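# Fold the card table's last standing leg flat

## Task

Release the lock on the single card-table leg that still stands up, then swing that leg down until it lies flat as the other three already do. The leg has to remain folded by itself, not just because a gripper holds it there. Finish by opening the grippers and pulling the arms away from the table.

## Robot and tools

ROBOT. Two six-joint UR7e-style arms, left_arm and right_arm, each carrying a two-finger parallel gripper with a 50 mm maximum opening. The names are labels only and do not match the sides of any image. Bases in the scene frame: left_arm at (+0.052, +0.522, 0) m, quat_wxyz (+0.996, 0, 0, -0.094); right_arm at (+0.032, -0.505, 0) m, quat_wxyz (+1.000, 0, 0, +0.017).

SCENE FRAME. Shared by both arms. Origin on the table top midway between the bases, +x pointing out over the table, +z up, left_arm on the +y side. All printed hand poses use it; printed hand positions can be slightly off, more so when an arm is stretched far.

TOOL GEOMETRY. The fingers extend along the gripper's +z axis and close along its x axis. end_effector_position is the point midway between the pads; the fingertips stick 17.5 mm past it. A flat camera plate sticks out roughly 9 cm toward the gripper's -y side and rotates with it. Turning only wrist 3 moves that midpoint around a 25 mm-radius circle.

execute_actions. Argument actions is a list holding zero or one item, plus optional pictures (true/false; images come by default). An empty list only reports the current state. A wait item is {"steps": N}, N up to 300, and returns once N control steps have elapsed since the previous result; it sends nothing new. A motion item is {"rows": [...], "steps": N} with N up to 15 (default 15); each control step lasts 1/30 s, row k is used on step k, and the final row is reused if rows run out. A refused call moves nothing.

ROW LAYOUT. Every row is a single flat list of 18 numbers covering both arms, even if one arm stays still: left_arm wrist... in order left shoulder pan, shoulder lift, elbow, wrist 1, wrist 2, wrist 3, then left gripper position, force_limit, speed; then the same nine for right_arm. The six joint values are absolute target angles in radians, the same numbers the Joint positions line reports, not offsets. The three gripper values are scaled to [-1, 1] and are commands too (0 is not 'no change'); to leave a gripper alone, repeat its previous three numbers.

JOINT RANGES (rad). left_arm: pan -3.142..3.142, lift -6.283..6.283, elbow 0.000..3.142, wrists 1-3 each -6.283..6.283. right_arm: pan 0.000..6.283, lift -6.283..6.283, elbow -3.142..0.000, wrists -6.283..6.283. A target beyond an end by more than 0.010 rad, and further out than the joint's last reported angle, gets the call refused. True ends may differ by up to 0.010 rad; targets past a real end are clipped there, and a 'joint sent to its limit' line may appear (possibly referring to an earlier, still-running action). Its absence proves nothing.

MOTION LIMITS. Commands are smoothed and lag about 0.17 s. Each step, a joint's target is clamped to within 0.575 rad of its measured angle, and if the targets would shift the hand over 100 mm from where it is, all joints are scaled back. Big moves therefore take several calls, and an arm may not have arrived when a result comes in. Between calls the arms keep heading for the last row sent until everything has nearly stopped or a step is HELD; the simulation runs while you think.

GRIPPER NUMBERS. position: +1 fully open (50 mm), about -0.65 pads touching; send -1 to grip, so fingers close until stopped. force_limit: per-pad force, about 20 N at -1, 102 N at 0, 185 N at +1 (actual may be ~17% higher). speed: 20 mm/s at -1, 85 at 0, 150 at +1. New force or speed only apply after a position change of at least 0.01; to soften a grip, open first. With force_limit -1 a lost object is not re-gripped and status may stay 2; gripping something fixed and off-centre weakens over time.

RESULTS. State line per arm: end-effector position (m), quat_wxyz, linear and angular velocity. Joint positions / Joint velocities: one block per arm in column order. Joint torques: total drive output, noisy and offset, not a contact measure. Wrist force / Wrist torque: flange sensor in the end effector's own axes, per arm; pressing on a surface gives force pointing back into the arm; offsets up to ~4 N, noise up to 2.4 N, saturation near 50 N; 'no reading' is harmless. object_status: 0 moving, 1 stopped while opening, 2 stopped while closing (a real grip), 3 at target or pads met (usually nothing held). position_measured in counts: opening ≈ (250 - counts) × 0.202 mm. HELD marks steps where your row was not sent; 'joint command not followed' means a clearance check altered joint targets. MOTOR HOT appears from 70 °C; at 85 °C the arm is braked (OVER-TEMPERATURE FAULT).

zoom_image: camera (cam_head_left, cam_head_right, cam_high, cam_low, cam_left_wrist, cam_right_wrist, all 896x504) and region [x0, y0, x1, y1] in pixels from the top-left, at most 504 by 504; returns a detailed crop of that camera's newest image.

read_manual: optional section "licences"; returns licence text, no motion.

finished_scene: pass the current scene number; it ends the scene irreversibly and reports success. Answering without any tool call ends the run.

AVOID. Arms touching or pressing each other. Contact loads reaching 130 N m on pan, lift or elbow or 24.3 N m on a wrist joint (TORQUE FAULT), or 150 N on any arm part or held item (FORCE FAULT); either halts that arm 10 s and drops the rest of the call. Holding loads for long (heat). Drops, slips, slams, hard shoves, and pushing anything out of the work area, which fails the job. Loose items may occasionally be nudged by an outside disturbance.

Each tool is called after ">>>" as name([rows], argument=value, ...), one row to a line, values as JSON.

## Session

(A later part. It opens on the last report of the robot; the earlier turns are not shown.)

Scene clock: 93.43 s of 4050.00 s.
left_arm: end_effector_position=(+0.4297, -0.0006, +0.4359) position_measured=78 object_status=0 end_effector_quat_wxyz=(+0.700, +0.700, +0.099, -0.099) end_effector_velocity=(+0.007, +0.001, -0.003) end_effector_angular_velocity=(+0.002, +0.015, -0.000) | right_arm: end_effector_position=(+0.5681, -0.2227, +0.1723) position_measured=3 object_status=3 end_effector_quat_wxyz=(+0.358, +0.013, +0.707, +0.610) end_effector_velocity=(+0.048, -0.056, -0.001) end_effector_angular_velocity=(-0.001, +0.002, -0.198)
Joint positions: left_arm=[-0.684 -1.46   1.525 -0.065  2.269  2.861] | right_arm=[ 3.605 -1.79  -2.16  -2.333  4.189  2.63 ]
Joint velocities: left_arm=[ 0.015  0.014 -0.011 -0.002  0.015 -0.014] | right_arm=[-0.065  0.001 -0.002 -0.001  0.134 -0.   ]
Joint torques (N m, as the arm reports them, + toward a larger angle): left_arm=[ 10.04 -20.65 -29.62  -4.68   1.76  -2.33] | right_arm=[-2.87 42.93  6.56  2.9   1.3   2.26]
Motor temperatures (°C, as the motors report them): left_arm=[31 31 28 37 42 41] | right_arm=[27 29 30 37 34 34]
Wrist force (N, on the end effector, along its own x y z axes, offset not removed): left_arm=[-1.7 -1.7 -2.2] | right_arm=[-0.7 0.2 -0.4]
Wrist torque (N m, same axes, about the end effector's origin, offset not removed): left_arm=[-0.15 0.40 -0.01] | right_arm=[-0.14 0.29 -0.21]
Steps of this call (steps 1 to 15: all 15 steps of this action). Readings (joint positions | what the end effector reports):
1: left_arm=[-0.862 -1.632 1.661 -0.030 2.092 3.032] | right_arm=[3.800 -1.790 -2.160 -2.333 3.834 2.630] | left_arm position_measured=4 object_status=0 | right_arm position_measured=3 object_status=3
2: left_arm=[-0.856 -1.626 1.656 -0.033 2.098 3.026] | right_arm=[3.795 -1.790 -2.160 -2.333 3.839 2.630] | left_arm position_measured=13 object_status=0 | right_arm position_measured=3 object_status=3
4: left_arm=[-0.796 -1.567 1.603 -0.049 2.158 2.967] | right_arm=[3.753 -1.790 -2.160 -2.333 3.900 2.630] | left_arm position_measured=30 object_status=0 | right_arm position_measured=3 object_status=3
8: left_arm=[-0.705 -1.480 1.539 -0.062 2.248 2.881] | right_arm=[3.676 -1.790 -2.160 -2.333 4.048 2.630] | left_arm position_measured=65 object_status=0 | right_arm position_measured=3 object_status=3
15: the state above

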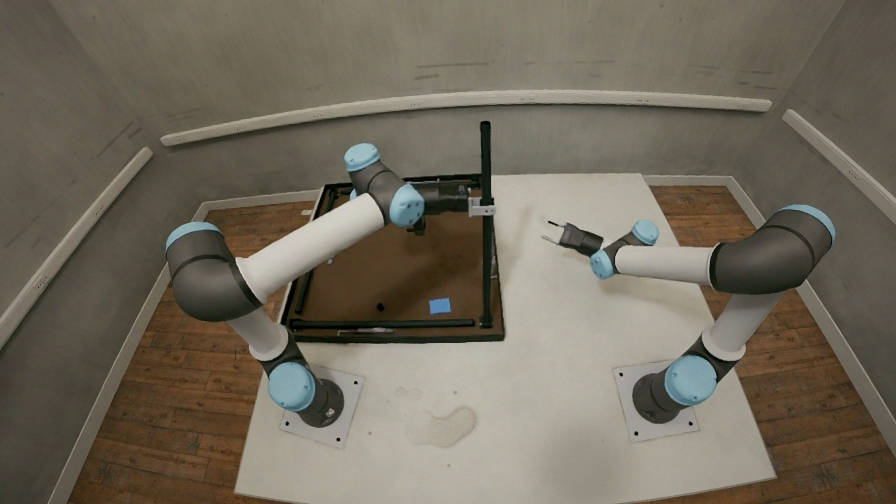

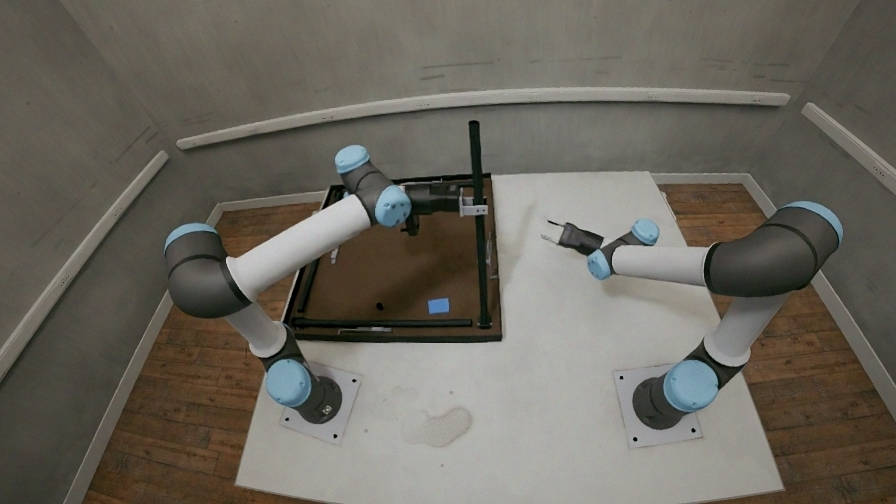

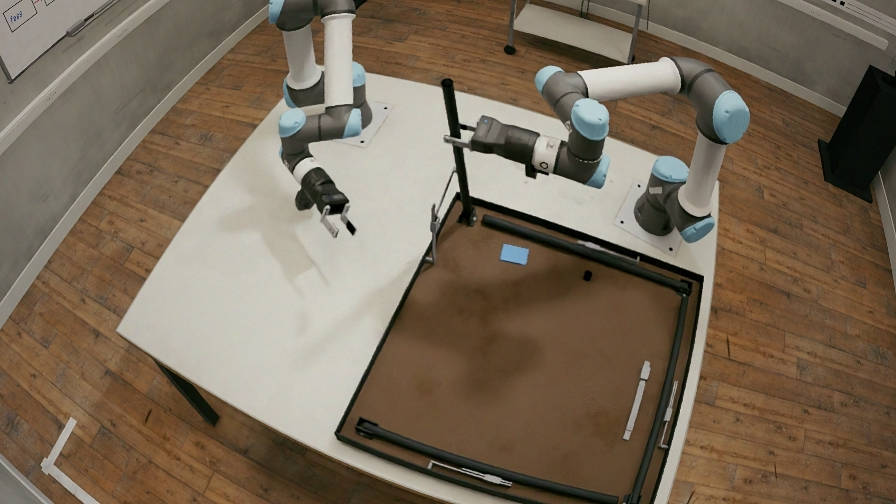

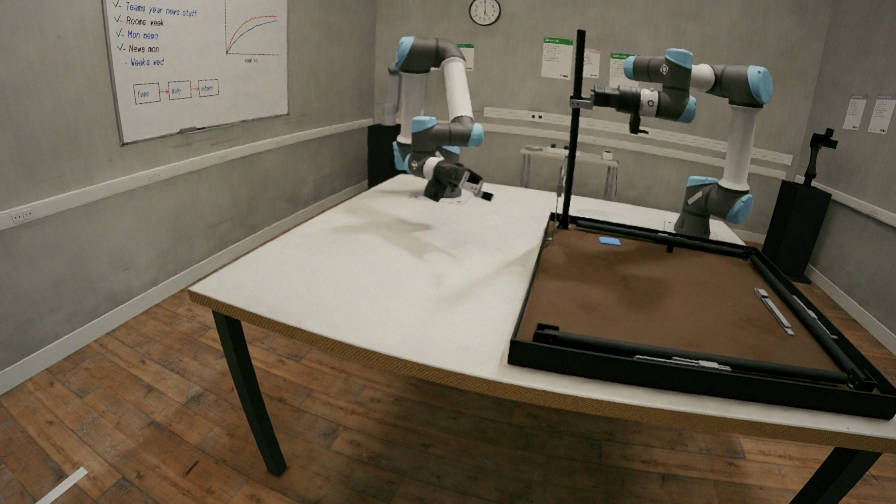

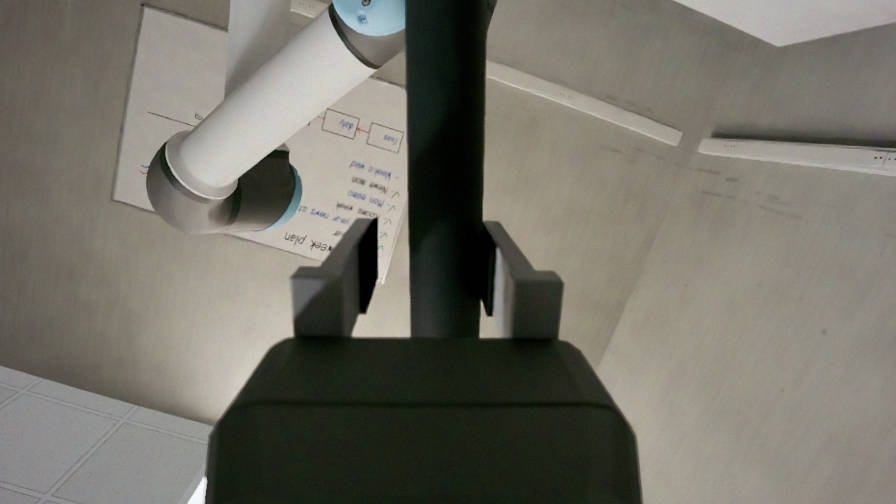

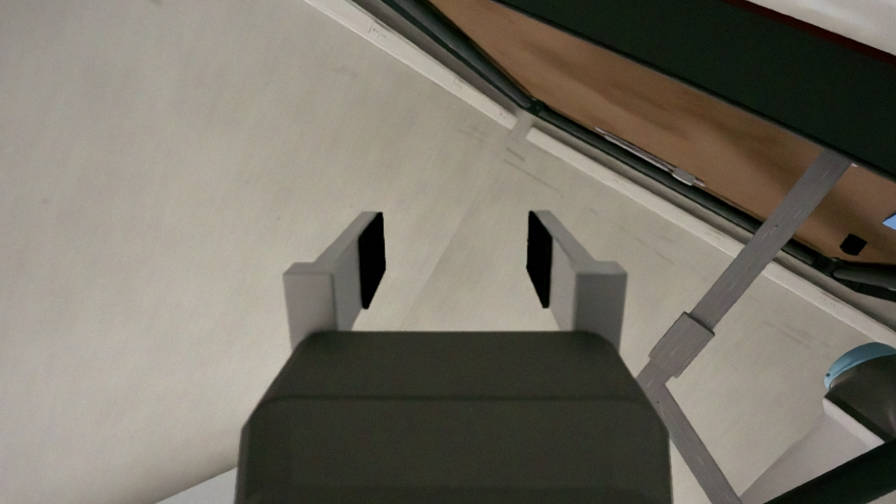

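>>> execute_actions([
  {"rows":[[-0.535,-1.21,1.381,-0.171,2.163,2.46,0.5,0,-0.5,3.6,-1.79,-2.16,-2.333,4.2,2.63,1,-0.4,0]]},
], pictures=false)

>>> execute_actions([
  {"rows":[[-0.432,-0.895,1.24,-0.345,2.117,2.07,0.5,0,-0.5,3.6,-1.79,-2.16,-2.333,4.2,2.63,1,-0.4,0]]},
])

>>> execute_actions([
  {"rows":[[-0.39,-0.604,1.166,-0.562,2.16,1.7,0.5,0,-0.5,3.6,-1.79,-2.16,-2.333,4.2,2.63,1,-0.4,0]]},
])

Scene clock: 97.23 s of 4050.00 s.
left_arm: end_effector_position=(+0.5939, -0.0012, +0.3757) position_measured=78 object_status=3 end_effector_quat_wxyz=(+0.692, +0.633, +0.315, -0.148) end_effector_velocity=(+0.033, +0.004, -0.016) end_effector_angular_velocity=(-0.022, +0.099, +0.049) | right_arm: end_effector_position=(+0.5720, -0.2272, +0.1722) position_measured=3 object_status=3 end_effector_quat_wxyz=(+0.363, +0.019, +0.707, +0.607) end_effector_velocity=(+0.000, -0.000, -0.001) end_effector_angular_velocity=(-0.001, +0.002, -0.001)
Joint positions: left_arm=[-0.537 -1.214  1.383 -0.169  2.165  2.468] | right_arm=[ 3.6   -1.79  -2.16  -2.333  4.2    2.63 ]
Joint velocities: left_arm=[ 0.029  0.052 -0.028 -0.02  -0.02  -0.099] | right_arm=[-0.    -0.002 -0.    -0.     0.001  0.   ]
Joint torques (N m, as the arm reports them, + toward a larger angle): left_arm=[  7.55 -34.39 -31.75  -5.42  -1.03  -2.33] | right_arm=[-6.1  35.21  8.45  1.1   1.14  2.19]
Motor temperatures (°C, as the motors report them): left_arm=[31 31 28 37 42 41] | right_arm=[27 29 30 37 34 34]
Wrist force (N, on the end effector, along its own x y z axes, offset not removed): left_arm=[3.3 -2.6 -0.1] | right_arm=[0.4 0.0 1.9]
Wrist torque (N m, same axes, about the end effector's origin, offset not removed): left_arm=[-0.22 -0.26 -0.16] | right_arm=[-0.19 0.10 -0.11]
Steps of this call (steps 1 to 30: the robot went on to your last target; steps 31 to 90: nothing new was sent; then 0.30 s passed at rest; steps 91 to 105: all 15 steps of this action). Readings (joint positions | what the end effector reports):
91: left_arm=[-0.683 -1.459 1.524 -0.065 2.270 2.860] | right_arm=[3.600 -1.790 -2.160 -2.333 4.200 2.630] | left_arm position_measured=78 object_status=3 | right_arm position_measured=3 object_status=3
92: left_arm=[-0.678 -1.454 1.519 -0.070 2.266 2.855] | right_arm=[3.600 -1.790 -2.160 -2.333 4.200 2.630] | left_arm position_measured=78 object_status=3 | right_arm position_measured=3 object_status=3
94: left_arm=[-0.641 -1.401 1.483 -0.097 2.238 2.789] | right_arm=[3.600 -1.790 -2.160 -2.333 4.200 2.630] | left_arm position_measured=78 object_status=3 | right_arm position_measured=3 object_status=3
98: left_arm=[-0.576 -1.285 1.420 -0.143 2.191 2.596] | right_arm=[3.600 -1.790 -2.160 -2.333 4.200 2.630] | left_arm position_measured=78 object_status=3 | right_arm position_measured=3 object_status=3
105: the state above

Scene clock: 97.73 s of 4050.00 s.
left_arm: end_effector_position=(+0.7312, +0.0018, +0.2533) position_measured=78 object_status=3 end_effector_quat_wxyz=(+0.669, +0.526, +0.472, -0.229) end_effector_velocity=(+0.032, +0.005, -0.042) end_effector_angular_velocity=(-0.042, +0.116, +0.035) | right_arm: end_effector_position=(+0.5720, -0.2272, +0.1722) position_measured=3 object_status=3 end_effector_quat_wxyz=(+0.363, +0.019, +0.707, +0.607) end_effector_velocity=(+0.000, +0.000, -0.001) end_effector_angular_velocity=(-0.000, +0.000, -0.000)
Joint positions: left_arm=[-0.434 -0.902  1.243 -0.341  2.118  2.08 ] | right_arm=[ 3.6   -1.79  -2.16  -2.333  4.2    2.63 ]
Joint velocities: left_arm=[ 0.025  0.088 -0.036 -0.044 -0.011 -0.119] | right_arm=[-0.    -0.002  0.     0.001 -0.     0.   ]
Joint torques (N m, as the arm reports them, + toward a larger angle): left_arm=[  8.71 -46.56 -31.5   -5.77  -1.42  -2.11] | right_arm=[-5.48 34.35  8.75  0.88  1.2   2.26]
Motor temperatures (°C, as the motors report them): left_arm=[31 31 28 37 42 41] | right_arm=[27 29 30 37 34 34]
Wrist force (N, on the end effector, along its own x y z axes, offset not removed): left_arm=[4.1 -7.5 0.5] | right_arm=[0.4 2.0 1.8]
Wrist torque (N m, same axes, about the end effector's origin, offset not removed): left_arm=[-0.68 -0.13 -0.25] | right_arm=[0.15 0.17 -0.16]
Steps of this call (steps 1 to 15: all 15 steps of this action). Readings (joint positions | what the end effector reports):
1: left_arm=[-0.537 -1.213 1.382 -0.170 2.164 2.465] | right_arm=[3.600 -1.790 -2.160 -2.333 4.200 2.630] | left_arm position_measured=78 object_status=3 | right_arm position_measured=3 object_status=3
2: left_arm=[-0.532 -1.207 1.377 -0.175 2.161 2.458] | right_arm=[3.600 -1.790 -2.160 -2.333 4.200 2.630] | left_arm position_measured=78 object_status=3 | right_arm position_measured=3 object_status=3
4: left_arm=[-0.506 -1.148 1.343 -0.216 2.150 2.392] | right_arm=[3.600 -1.790 -2.160 -2.333 4.200 2.630] | left_arm position_measured=78 object_status=3 | right_arm position_measured=3 object_status=3
8: left_arm=[-0.465 -1.010 1.286 -0.287 2.131 2.220] | right_arm=[3.600 -1.790 -2.160 -2.333 4.200 2.630] | left_arm position_measured=78 object_status=3 | right_arm position_measured=3 object_status=3
15: the state above

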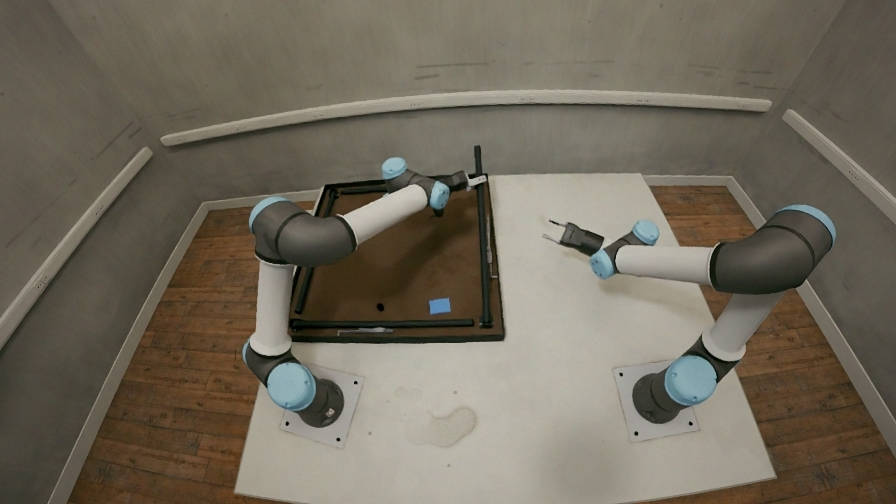

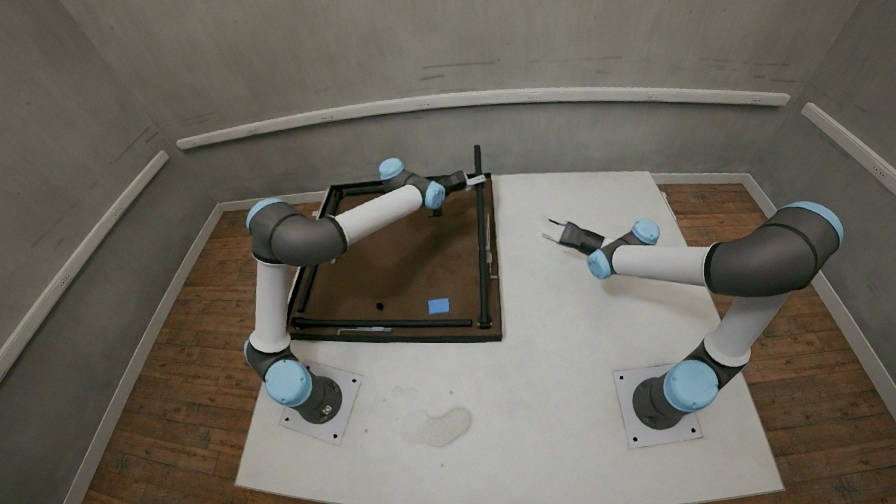

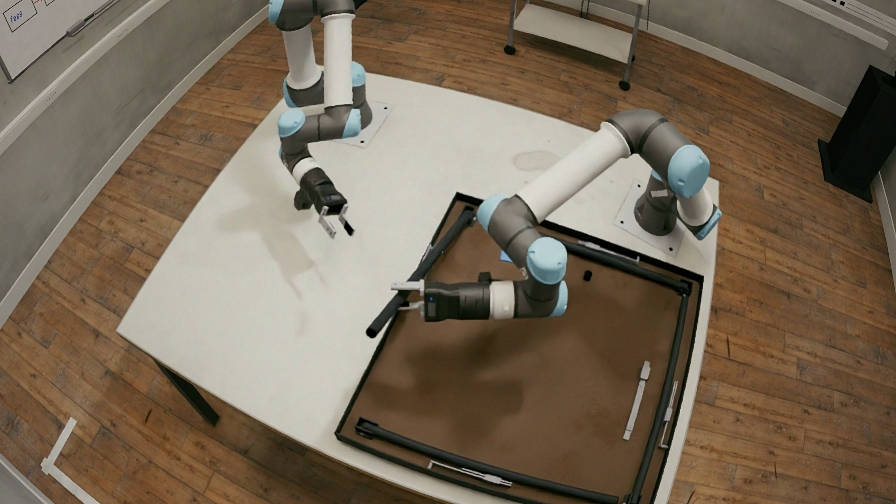

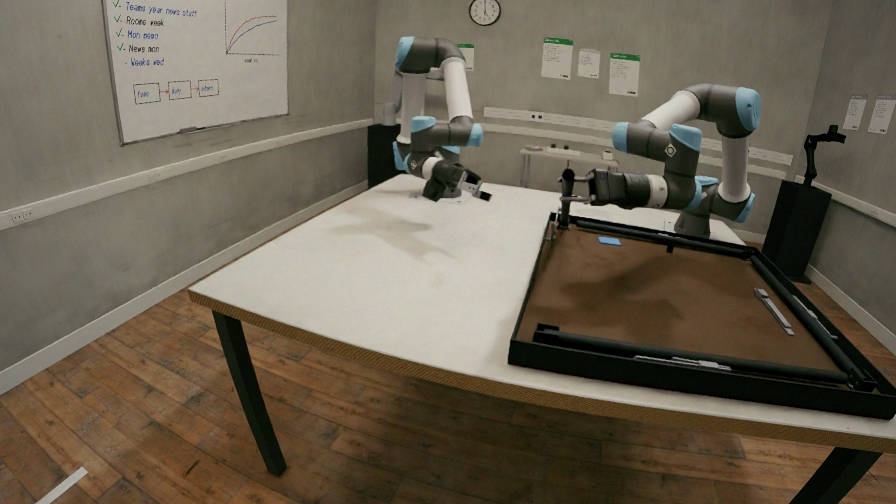

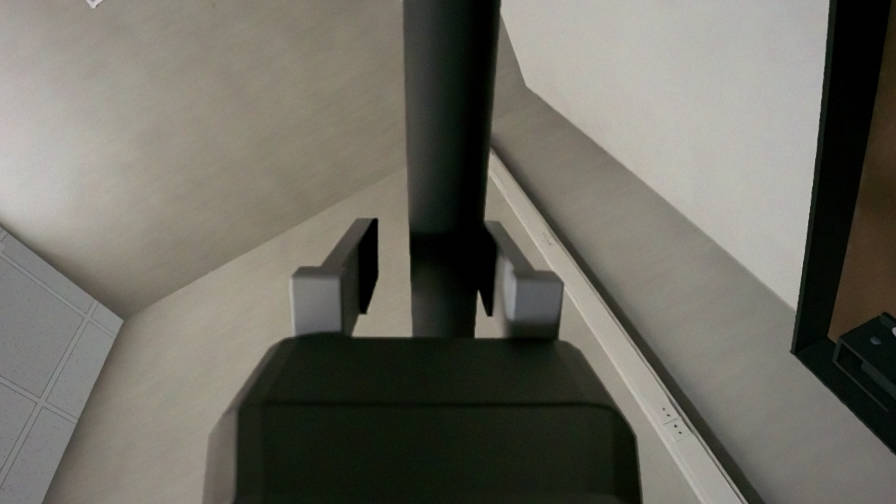

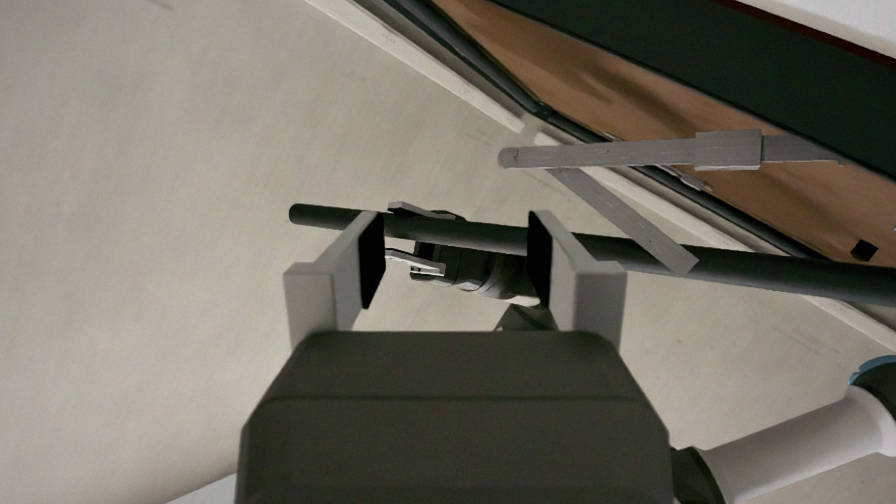

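Scene clock: 98.23 s of 4050.00 s.
left_arm: end_effector_position=(+0.7800, +0.0004, +0.0952) position_measured=78 object_status=3 end_effector_quat_wxyz=(+0.615, +0.429, +0.562, -0.349) end_effector_velocity=(+0.007, +0.003, -0.038) end_effector_angular_velocity=(-0.033, +0.087, +0.003) | right_arm: end_effector_position=(+0.5720, -0.2272, +0.1722) position_measured=3 object_status=3 end_effector_quat_wxyz=(+0.363, +0.019, +0.707, +0.607) end_effector_velocity=(-0.000, +0.000, +0.000) end_effector_angular_velocity=(-0.000, -0.000, +0.001)
Joint positions: left_arm=[-0.391 -0.609  1.167 -0.558  2.159  1.707] | right_arm=[ 3.6   -1.79  -2.16  -2.333  4.2    2.63 ]
Joint velocities: left_arm=[ 0.008  0.065 -0.014 -0.046  0.005 -0.091] | right_arm=[ 0.     0.     0.    -0.    -0.001 -0.   ]
Joint torques (N m, as the arm reports them, + toward a larger angle): left_arm=[  9.3  -52.58 -29.84  -5.83   0.74  -2.44] | right_arm=[-5.71 33.48  9.51  1.    1.22  2.24]
Motor temperatures (°C, as the motors report them): left_arm=[31 31 28 37 42 41] | right_arm=[27 29 30 37 34 34]
Wrist force (N, on the end effector, along its own x y z axes, offset not removed): left_arm=[4.5 -1.2 -3.5] | right_arm=[0.9 1.8 2.9]
Wrist torque (N m, same axes, about the end effector's origin, offset not removed): left_arm=[0.48 -0.09 -0.32] | right_arm=[0.25 0.11 -0.26]
Steps of this call (steps 1 to 15: all 15 steps of this action). Readings (joint positions | what the end effector reports):
1: left_arm=[-0.433 -0.900 1.242 -0.343 2.118 2.076] | right_arm=[3.600 -1.790 -2.160 -2.333 4.200 2.630] | left_arm position_measured=78 object_status=3 | right_arm position_measured=3 object_status=3
2: left_arm=[-0.430 -0.893 1.237 -0.348 2.120 2.069] | right_arm=[3.600 -1.790 -2.160 -2.333 4.200 2.630] | left_arm position_measured=78 object_status=3 | right_arm position_measured=3 object_status=3
4: left_arm=[-0.418 -0.833 1.216 -0.400 2.132 2.001] | right_arm=[3.600 -1.790 -2.160 -2.333 4.200 2.630] | left_arm position_measured=78 object_status=3 | right_arm position_measured=3 object_status=3
8: left_arm=[-0.401 -0.695 1.185 -0.498 2.149 1.824] | right_arm=[3.600 -1.790 -2.160 -2.333 4.200 2.630] | left_arm position_measured=78 object_status=3 | right_arm position_measured=3 object_status=3
15: the state above

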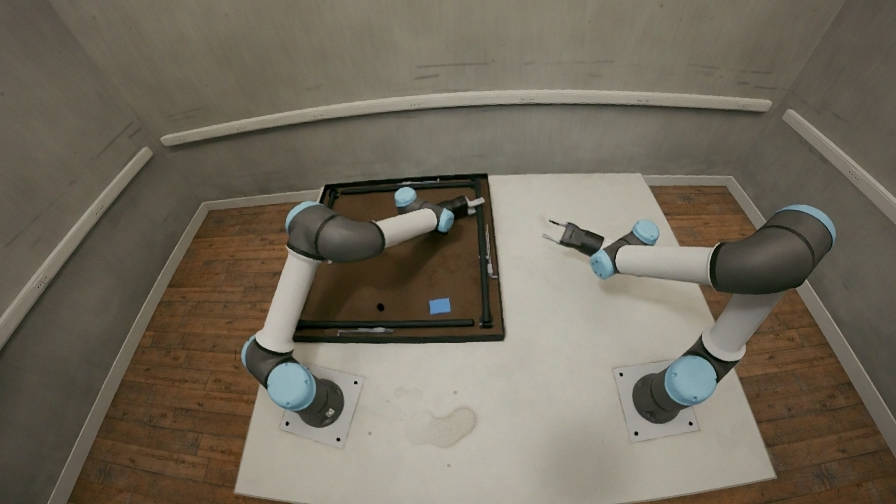

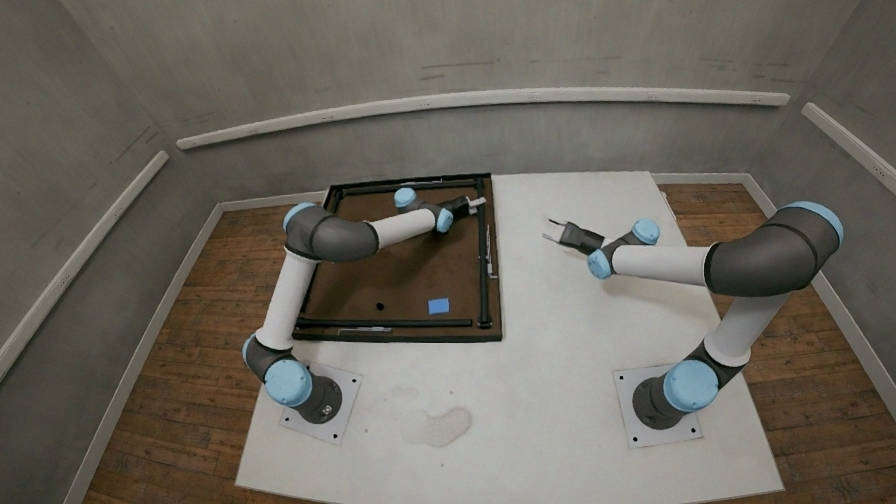

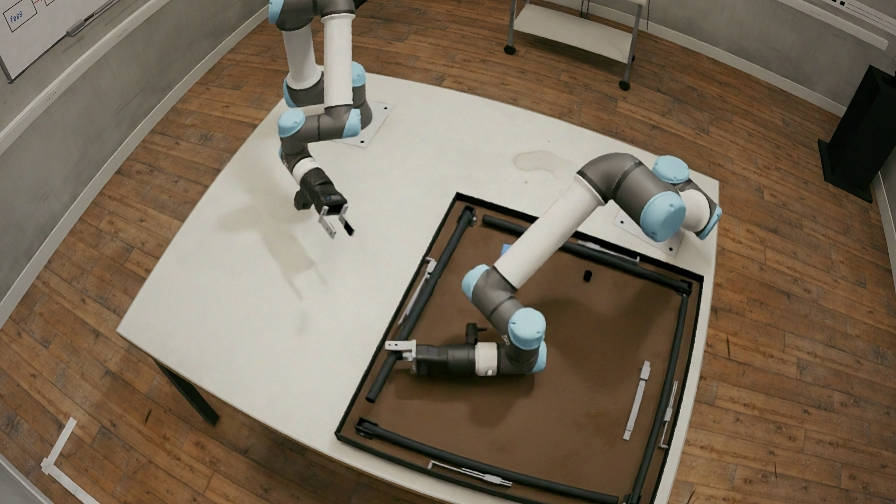

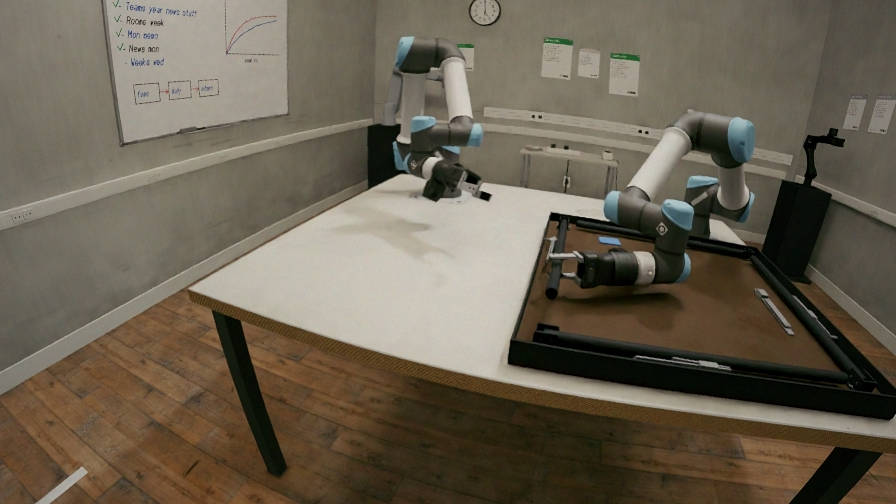

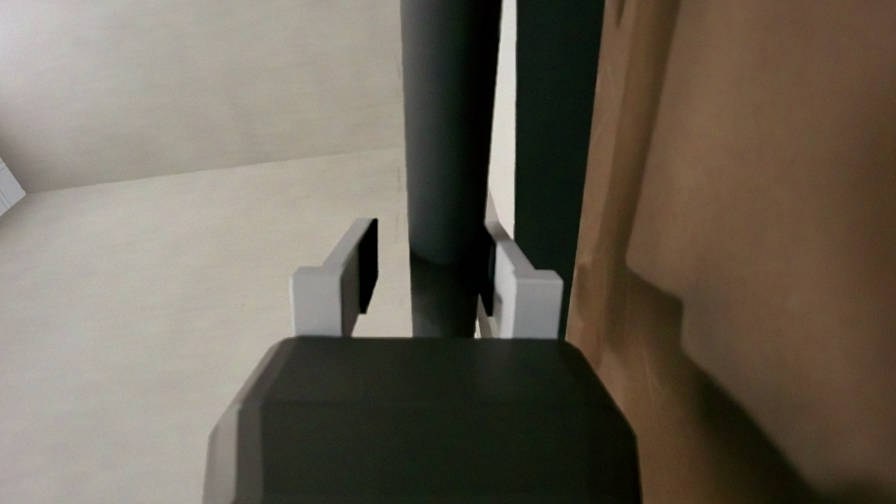

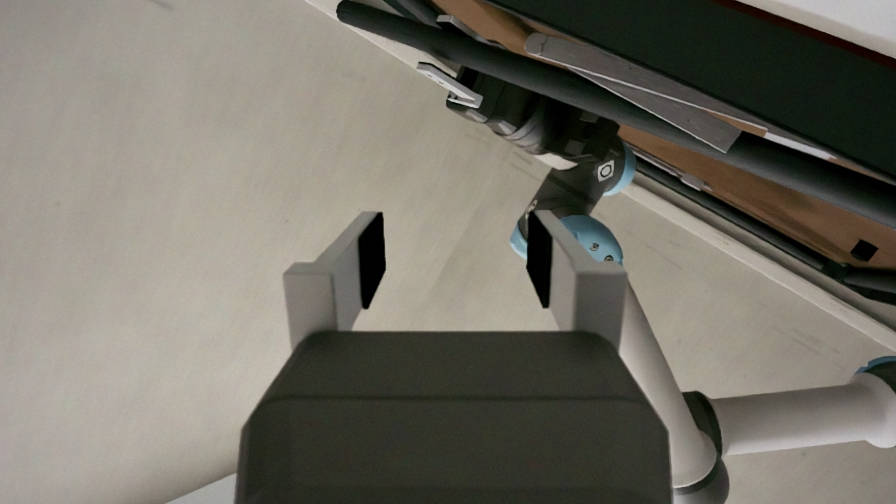

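>>> execute_actions([
  {"rows":[[-0.397,-0.604,1.166,-0.39,2.16,1.66,1,0,-1,3.6,-1.79,-2.16,-2.333,4.2,2.63,1,-0.4,0]]},
], pictures=false)

>>> execute_actions([
  {"steps":15},
])

Scene clock: 100.87 s of 4050.00 s.
left_arm: end_effector_position=(+0.7599, +0.0068, +0.0586) position_measured=31 object_status=0 end_effector_quat_wxyz=(+0.544, +0.419, +0.629, -0.366) end_effector_velocity=(-0.000, +0.000, +0.002) end_effector_angular_velocity=(+0.003, +0.007, +0.001) | right_arm: end_effector_position=(+0.5720, -0.2272, +0.1722) position_measured=3 object_status=3 end_effector_quat_wxyz=(+0.363, +0.019, +0.707, +0.607) end_effector_velocity=(+0.000, +0.000, -0.001) end_effector_angular_velocity=(-0.001, +0.002, -0.000)
Joint positions: left_arm=[-0.397 -0.604  1.166 -0.392  2.16   1.66 ] | right_arm=[ 3.6   -1.79  -2.16  -2.333  4.2    2.63 ]
Joint velocities: left_arm=[-0.    -0.003 -0.002  0.011 -0.001 -0.002] | right_arm=[ 0.    -0.002  0.001 -0.001  0.    -0.   ]
Joint torques (N m, as the arm reports them, + toward a larger angle): left_arm=[-14.12 -35.71  -8.41   8.38   1.3   -2.23] | right_arm=[-5.4  27.43 10.85  1.03  1.05  2.02]
Motor temperatures (°C, as the motors report them): left_arm=[31 31 28 37 42 41] | right_arm=[27 29 30 37 34 34]
Wrist force (N, on the end effector, along its own x y z axes, offset not removed): left_arm=[-29.4 1.9 -4.9] | right_arm=[-0.2 2.5 0.9]
Wrist torque (N m, same axes, about the end effector's origin, offset not removed): left_arm=[-0.30 -0.41 0.22] | right_arm=[0.22 0.25 -0.15]
Steps of this call (steps 1 to 15: the robot went on to your last target; steps 16 to 64: nothing new was sent; steps 65 to 79: all 15 steps of this action). Readings (joint positions | what the end effector reports):
65: left_arm=[-0.390 -0.604 1.166 -0.562 2.160 1.700] | right_arm=[3.600 -1.790 -2.160 -2.333 4.200 2.630] | left_arm position_measured=78 object_status=0 | right_arm position_measured=3 object_status=3
66: left_arm=[-0.391 -0.604 1.166 -0.557 2.160 1.696] | right_arm=[3.600 -1.790 -2.160 -2.333 4.200 2.630] | left_arm position_measured=74 object_status=0 | right_arm position_measured=3 object_status=3
68: left_arm=[-0.394 -0.604 1.166 -0.498 2.160 1.678] | right_arm=[3.600 -1.790 -2.160 -2.333 4.200 2.630] | left_arm position_measured=68 object_status=0 | right_arm position_measured=3 object_status=3
72: left_arm=[-0.396 -0.604 1.166 -0.411 2.160 1.664] | right_arm=[3.600 -1.790 -2.160 -2.333 4.200 2.630] | left_arm position_measured=54 object_status=0 | right_arm position_measured=3 object_status=3
79: the state above

Scene clock: 101.37 s of 4050.00 s.
left_arm: end_effector_position=(+0.7597, +0.0068, +0.0587) position_measured=3 object_status=3 end_effector_quat_wxyz=(+0.543, +0.419, +0.629, -0.367) end_effector_velocity=(-0.000, +0.000, -0.002) end_effector_angular_velocity=(+0.002, +0.002, +0.000) | right_arm: end_effector_position=(+0.5720, -0.2272, +0.1722) position_measured=3 object_status=3 end_effector_quat_wxyz=(+0.363, +0.019, +0.707, +0.607) end_effector_velocity=(+0.000, -0.000, -0.000) end_effector_angular_velocity=(-0.001, +0.001, -0.000)
Joint positions: left_arm=[-0.397 -0.604  1.166 -0.39   2.16   1.66 ] | right_arm=[ 3.6   -1.79  -2.16  -2.333  4.2    2.63 ]
Joint velocities: left_arm=[-0.     0.002  0.001  0.    -0.001  0.   ] | right_arm=[-0.    -0.     0.001 -0.002  0.     0.   ]
Joint torques (N m, as the arm reports them, + toward a larger angle): left_arm=[-19.92  42.97  35.88  22.07  -5.22   0.68] | right_arm=[-5.83 26.12 10.69  1.04  1.15  2.15]
Motor temperatures (°C, as the motors report them): left_arm=[31 31 28 37 42 41] | right_arm=[27 29 30 37 34 34]
Wrist force (N, on the end effector, along its own x y z axes, offset not removed): left_arm=[-50.0 -4.1 -41.9] | right_arm=[0.6 3.0 0.7]
Wrist torque (N m, same axes, about the end effector's origin, offset not removed): left_arm=[-0.41 -1.35 -0.96] | right_arm=[0.33 0.08 -0.17]
Steps of this call (steps 1 to 15: the robot went on to your last target). Readings (joint positions | what the end effector reports):
1: left_arm=[-0.397 -0.604 1.166 -0.391 2.160 1.660] | right_arm=[3.600 -1.790 -2.160 -2.333 4.200 2.630] | left_arm position_measured=28 object_status=0 | right_arm position_measured=3 object_status=3
2: left_arm=[-0.397 -0.604 1.166 -0.391 2.160 1.660] | right_arm=[3.600 -1.790 -2.160 -2.333 4.200 2.630] | left_arm position_measured=25 object_status=0 | right_arm position_measured=3 object_status=3
4: left_arm=[-0.397 -0.604 1.166 -0.391 2.160 1.660] | right_arm=[3.600 -1.790 -2.160 -2.333 4.200 2.630] | left_arm position_measured=18 object_status=0 | right_arm position_measured=3 object_status=3
8: left_arm=[-0.397 -0.605 1.166 -0.391 2.160 1.660] | right_arm=[3.600 -1.790 -2.160 -2.333 4.200 2.630] | left_arm position_measured=5 object_status=0 | right_arm position_measured=3 object_status=3
15: the state above
All arms were judged still, so your last target was given up. Only a new action makes them travel on or press farther. Fingers that are still opening or closing keep moving.

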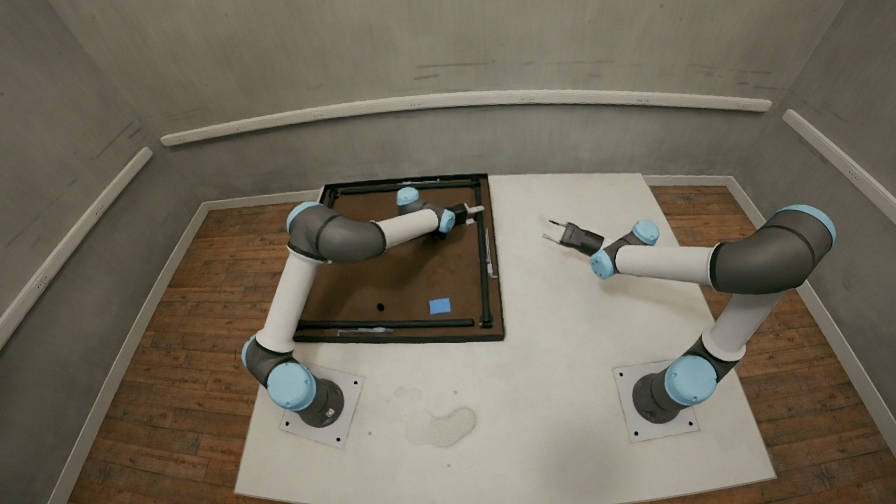

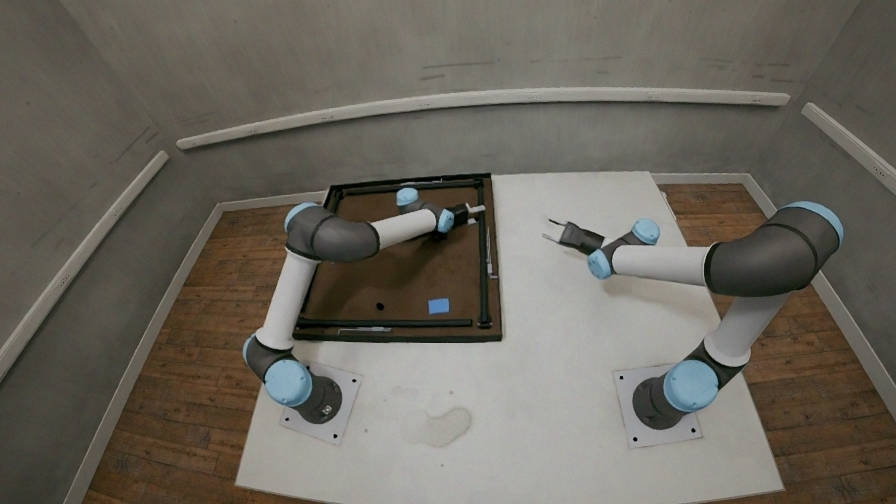

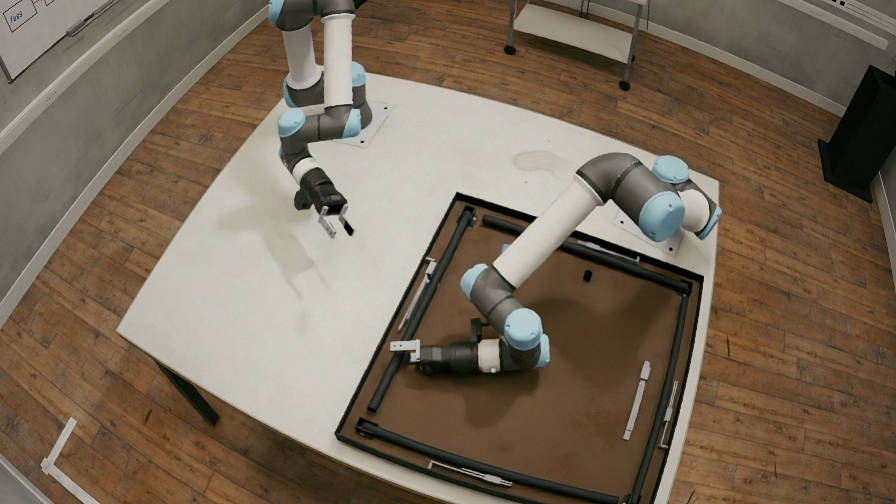

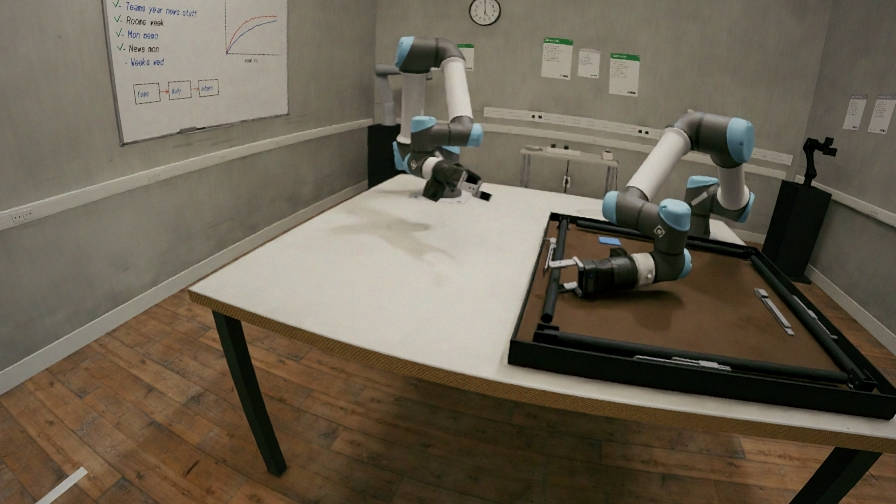

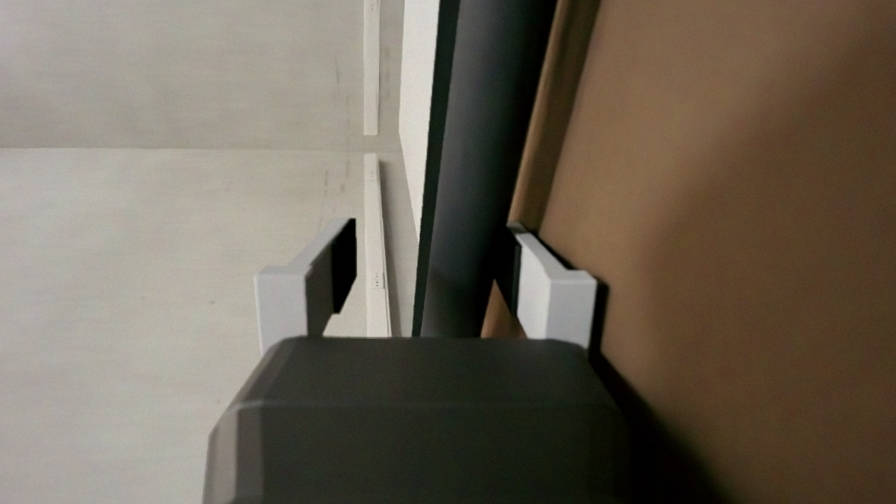

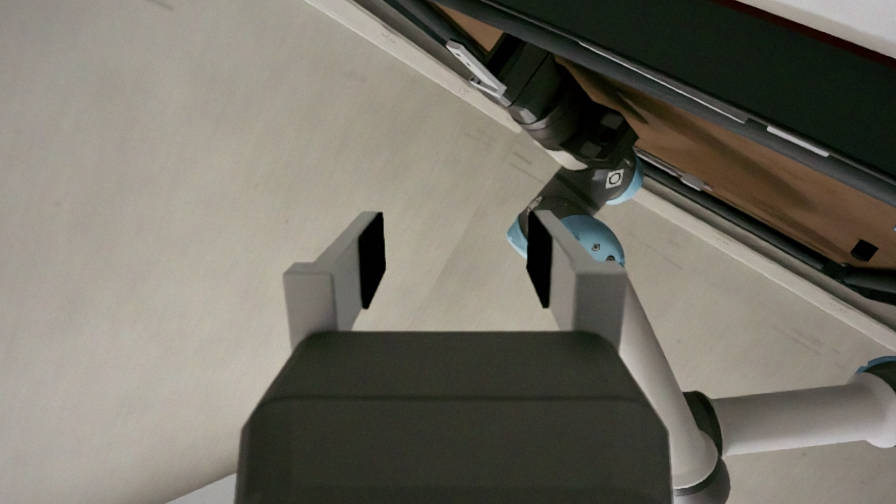

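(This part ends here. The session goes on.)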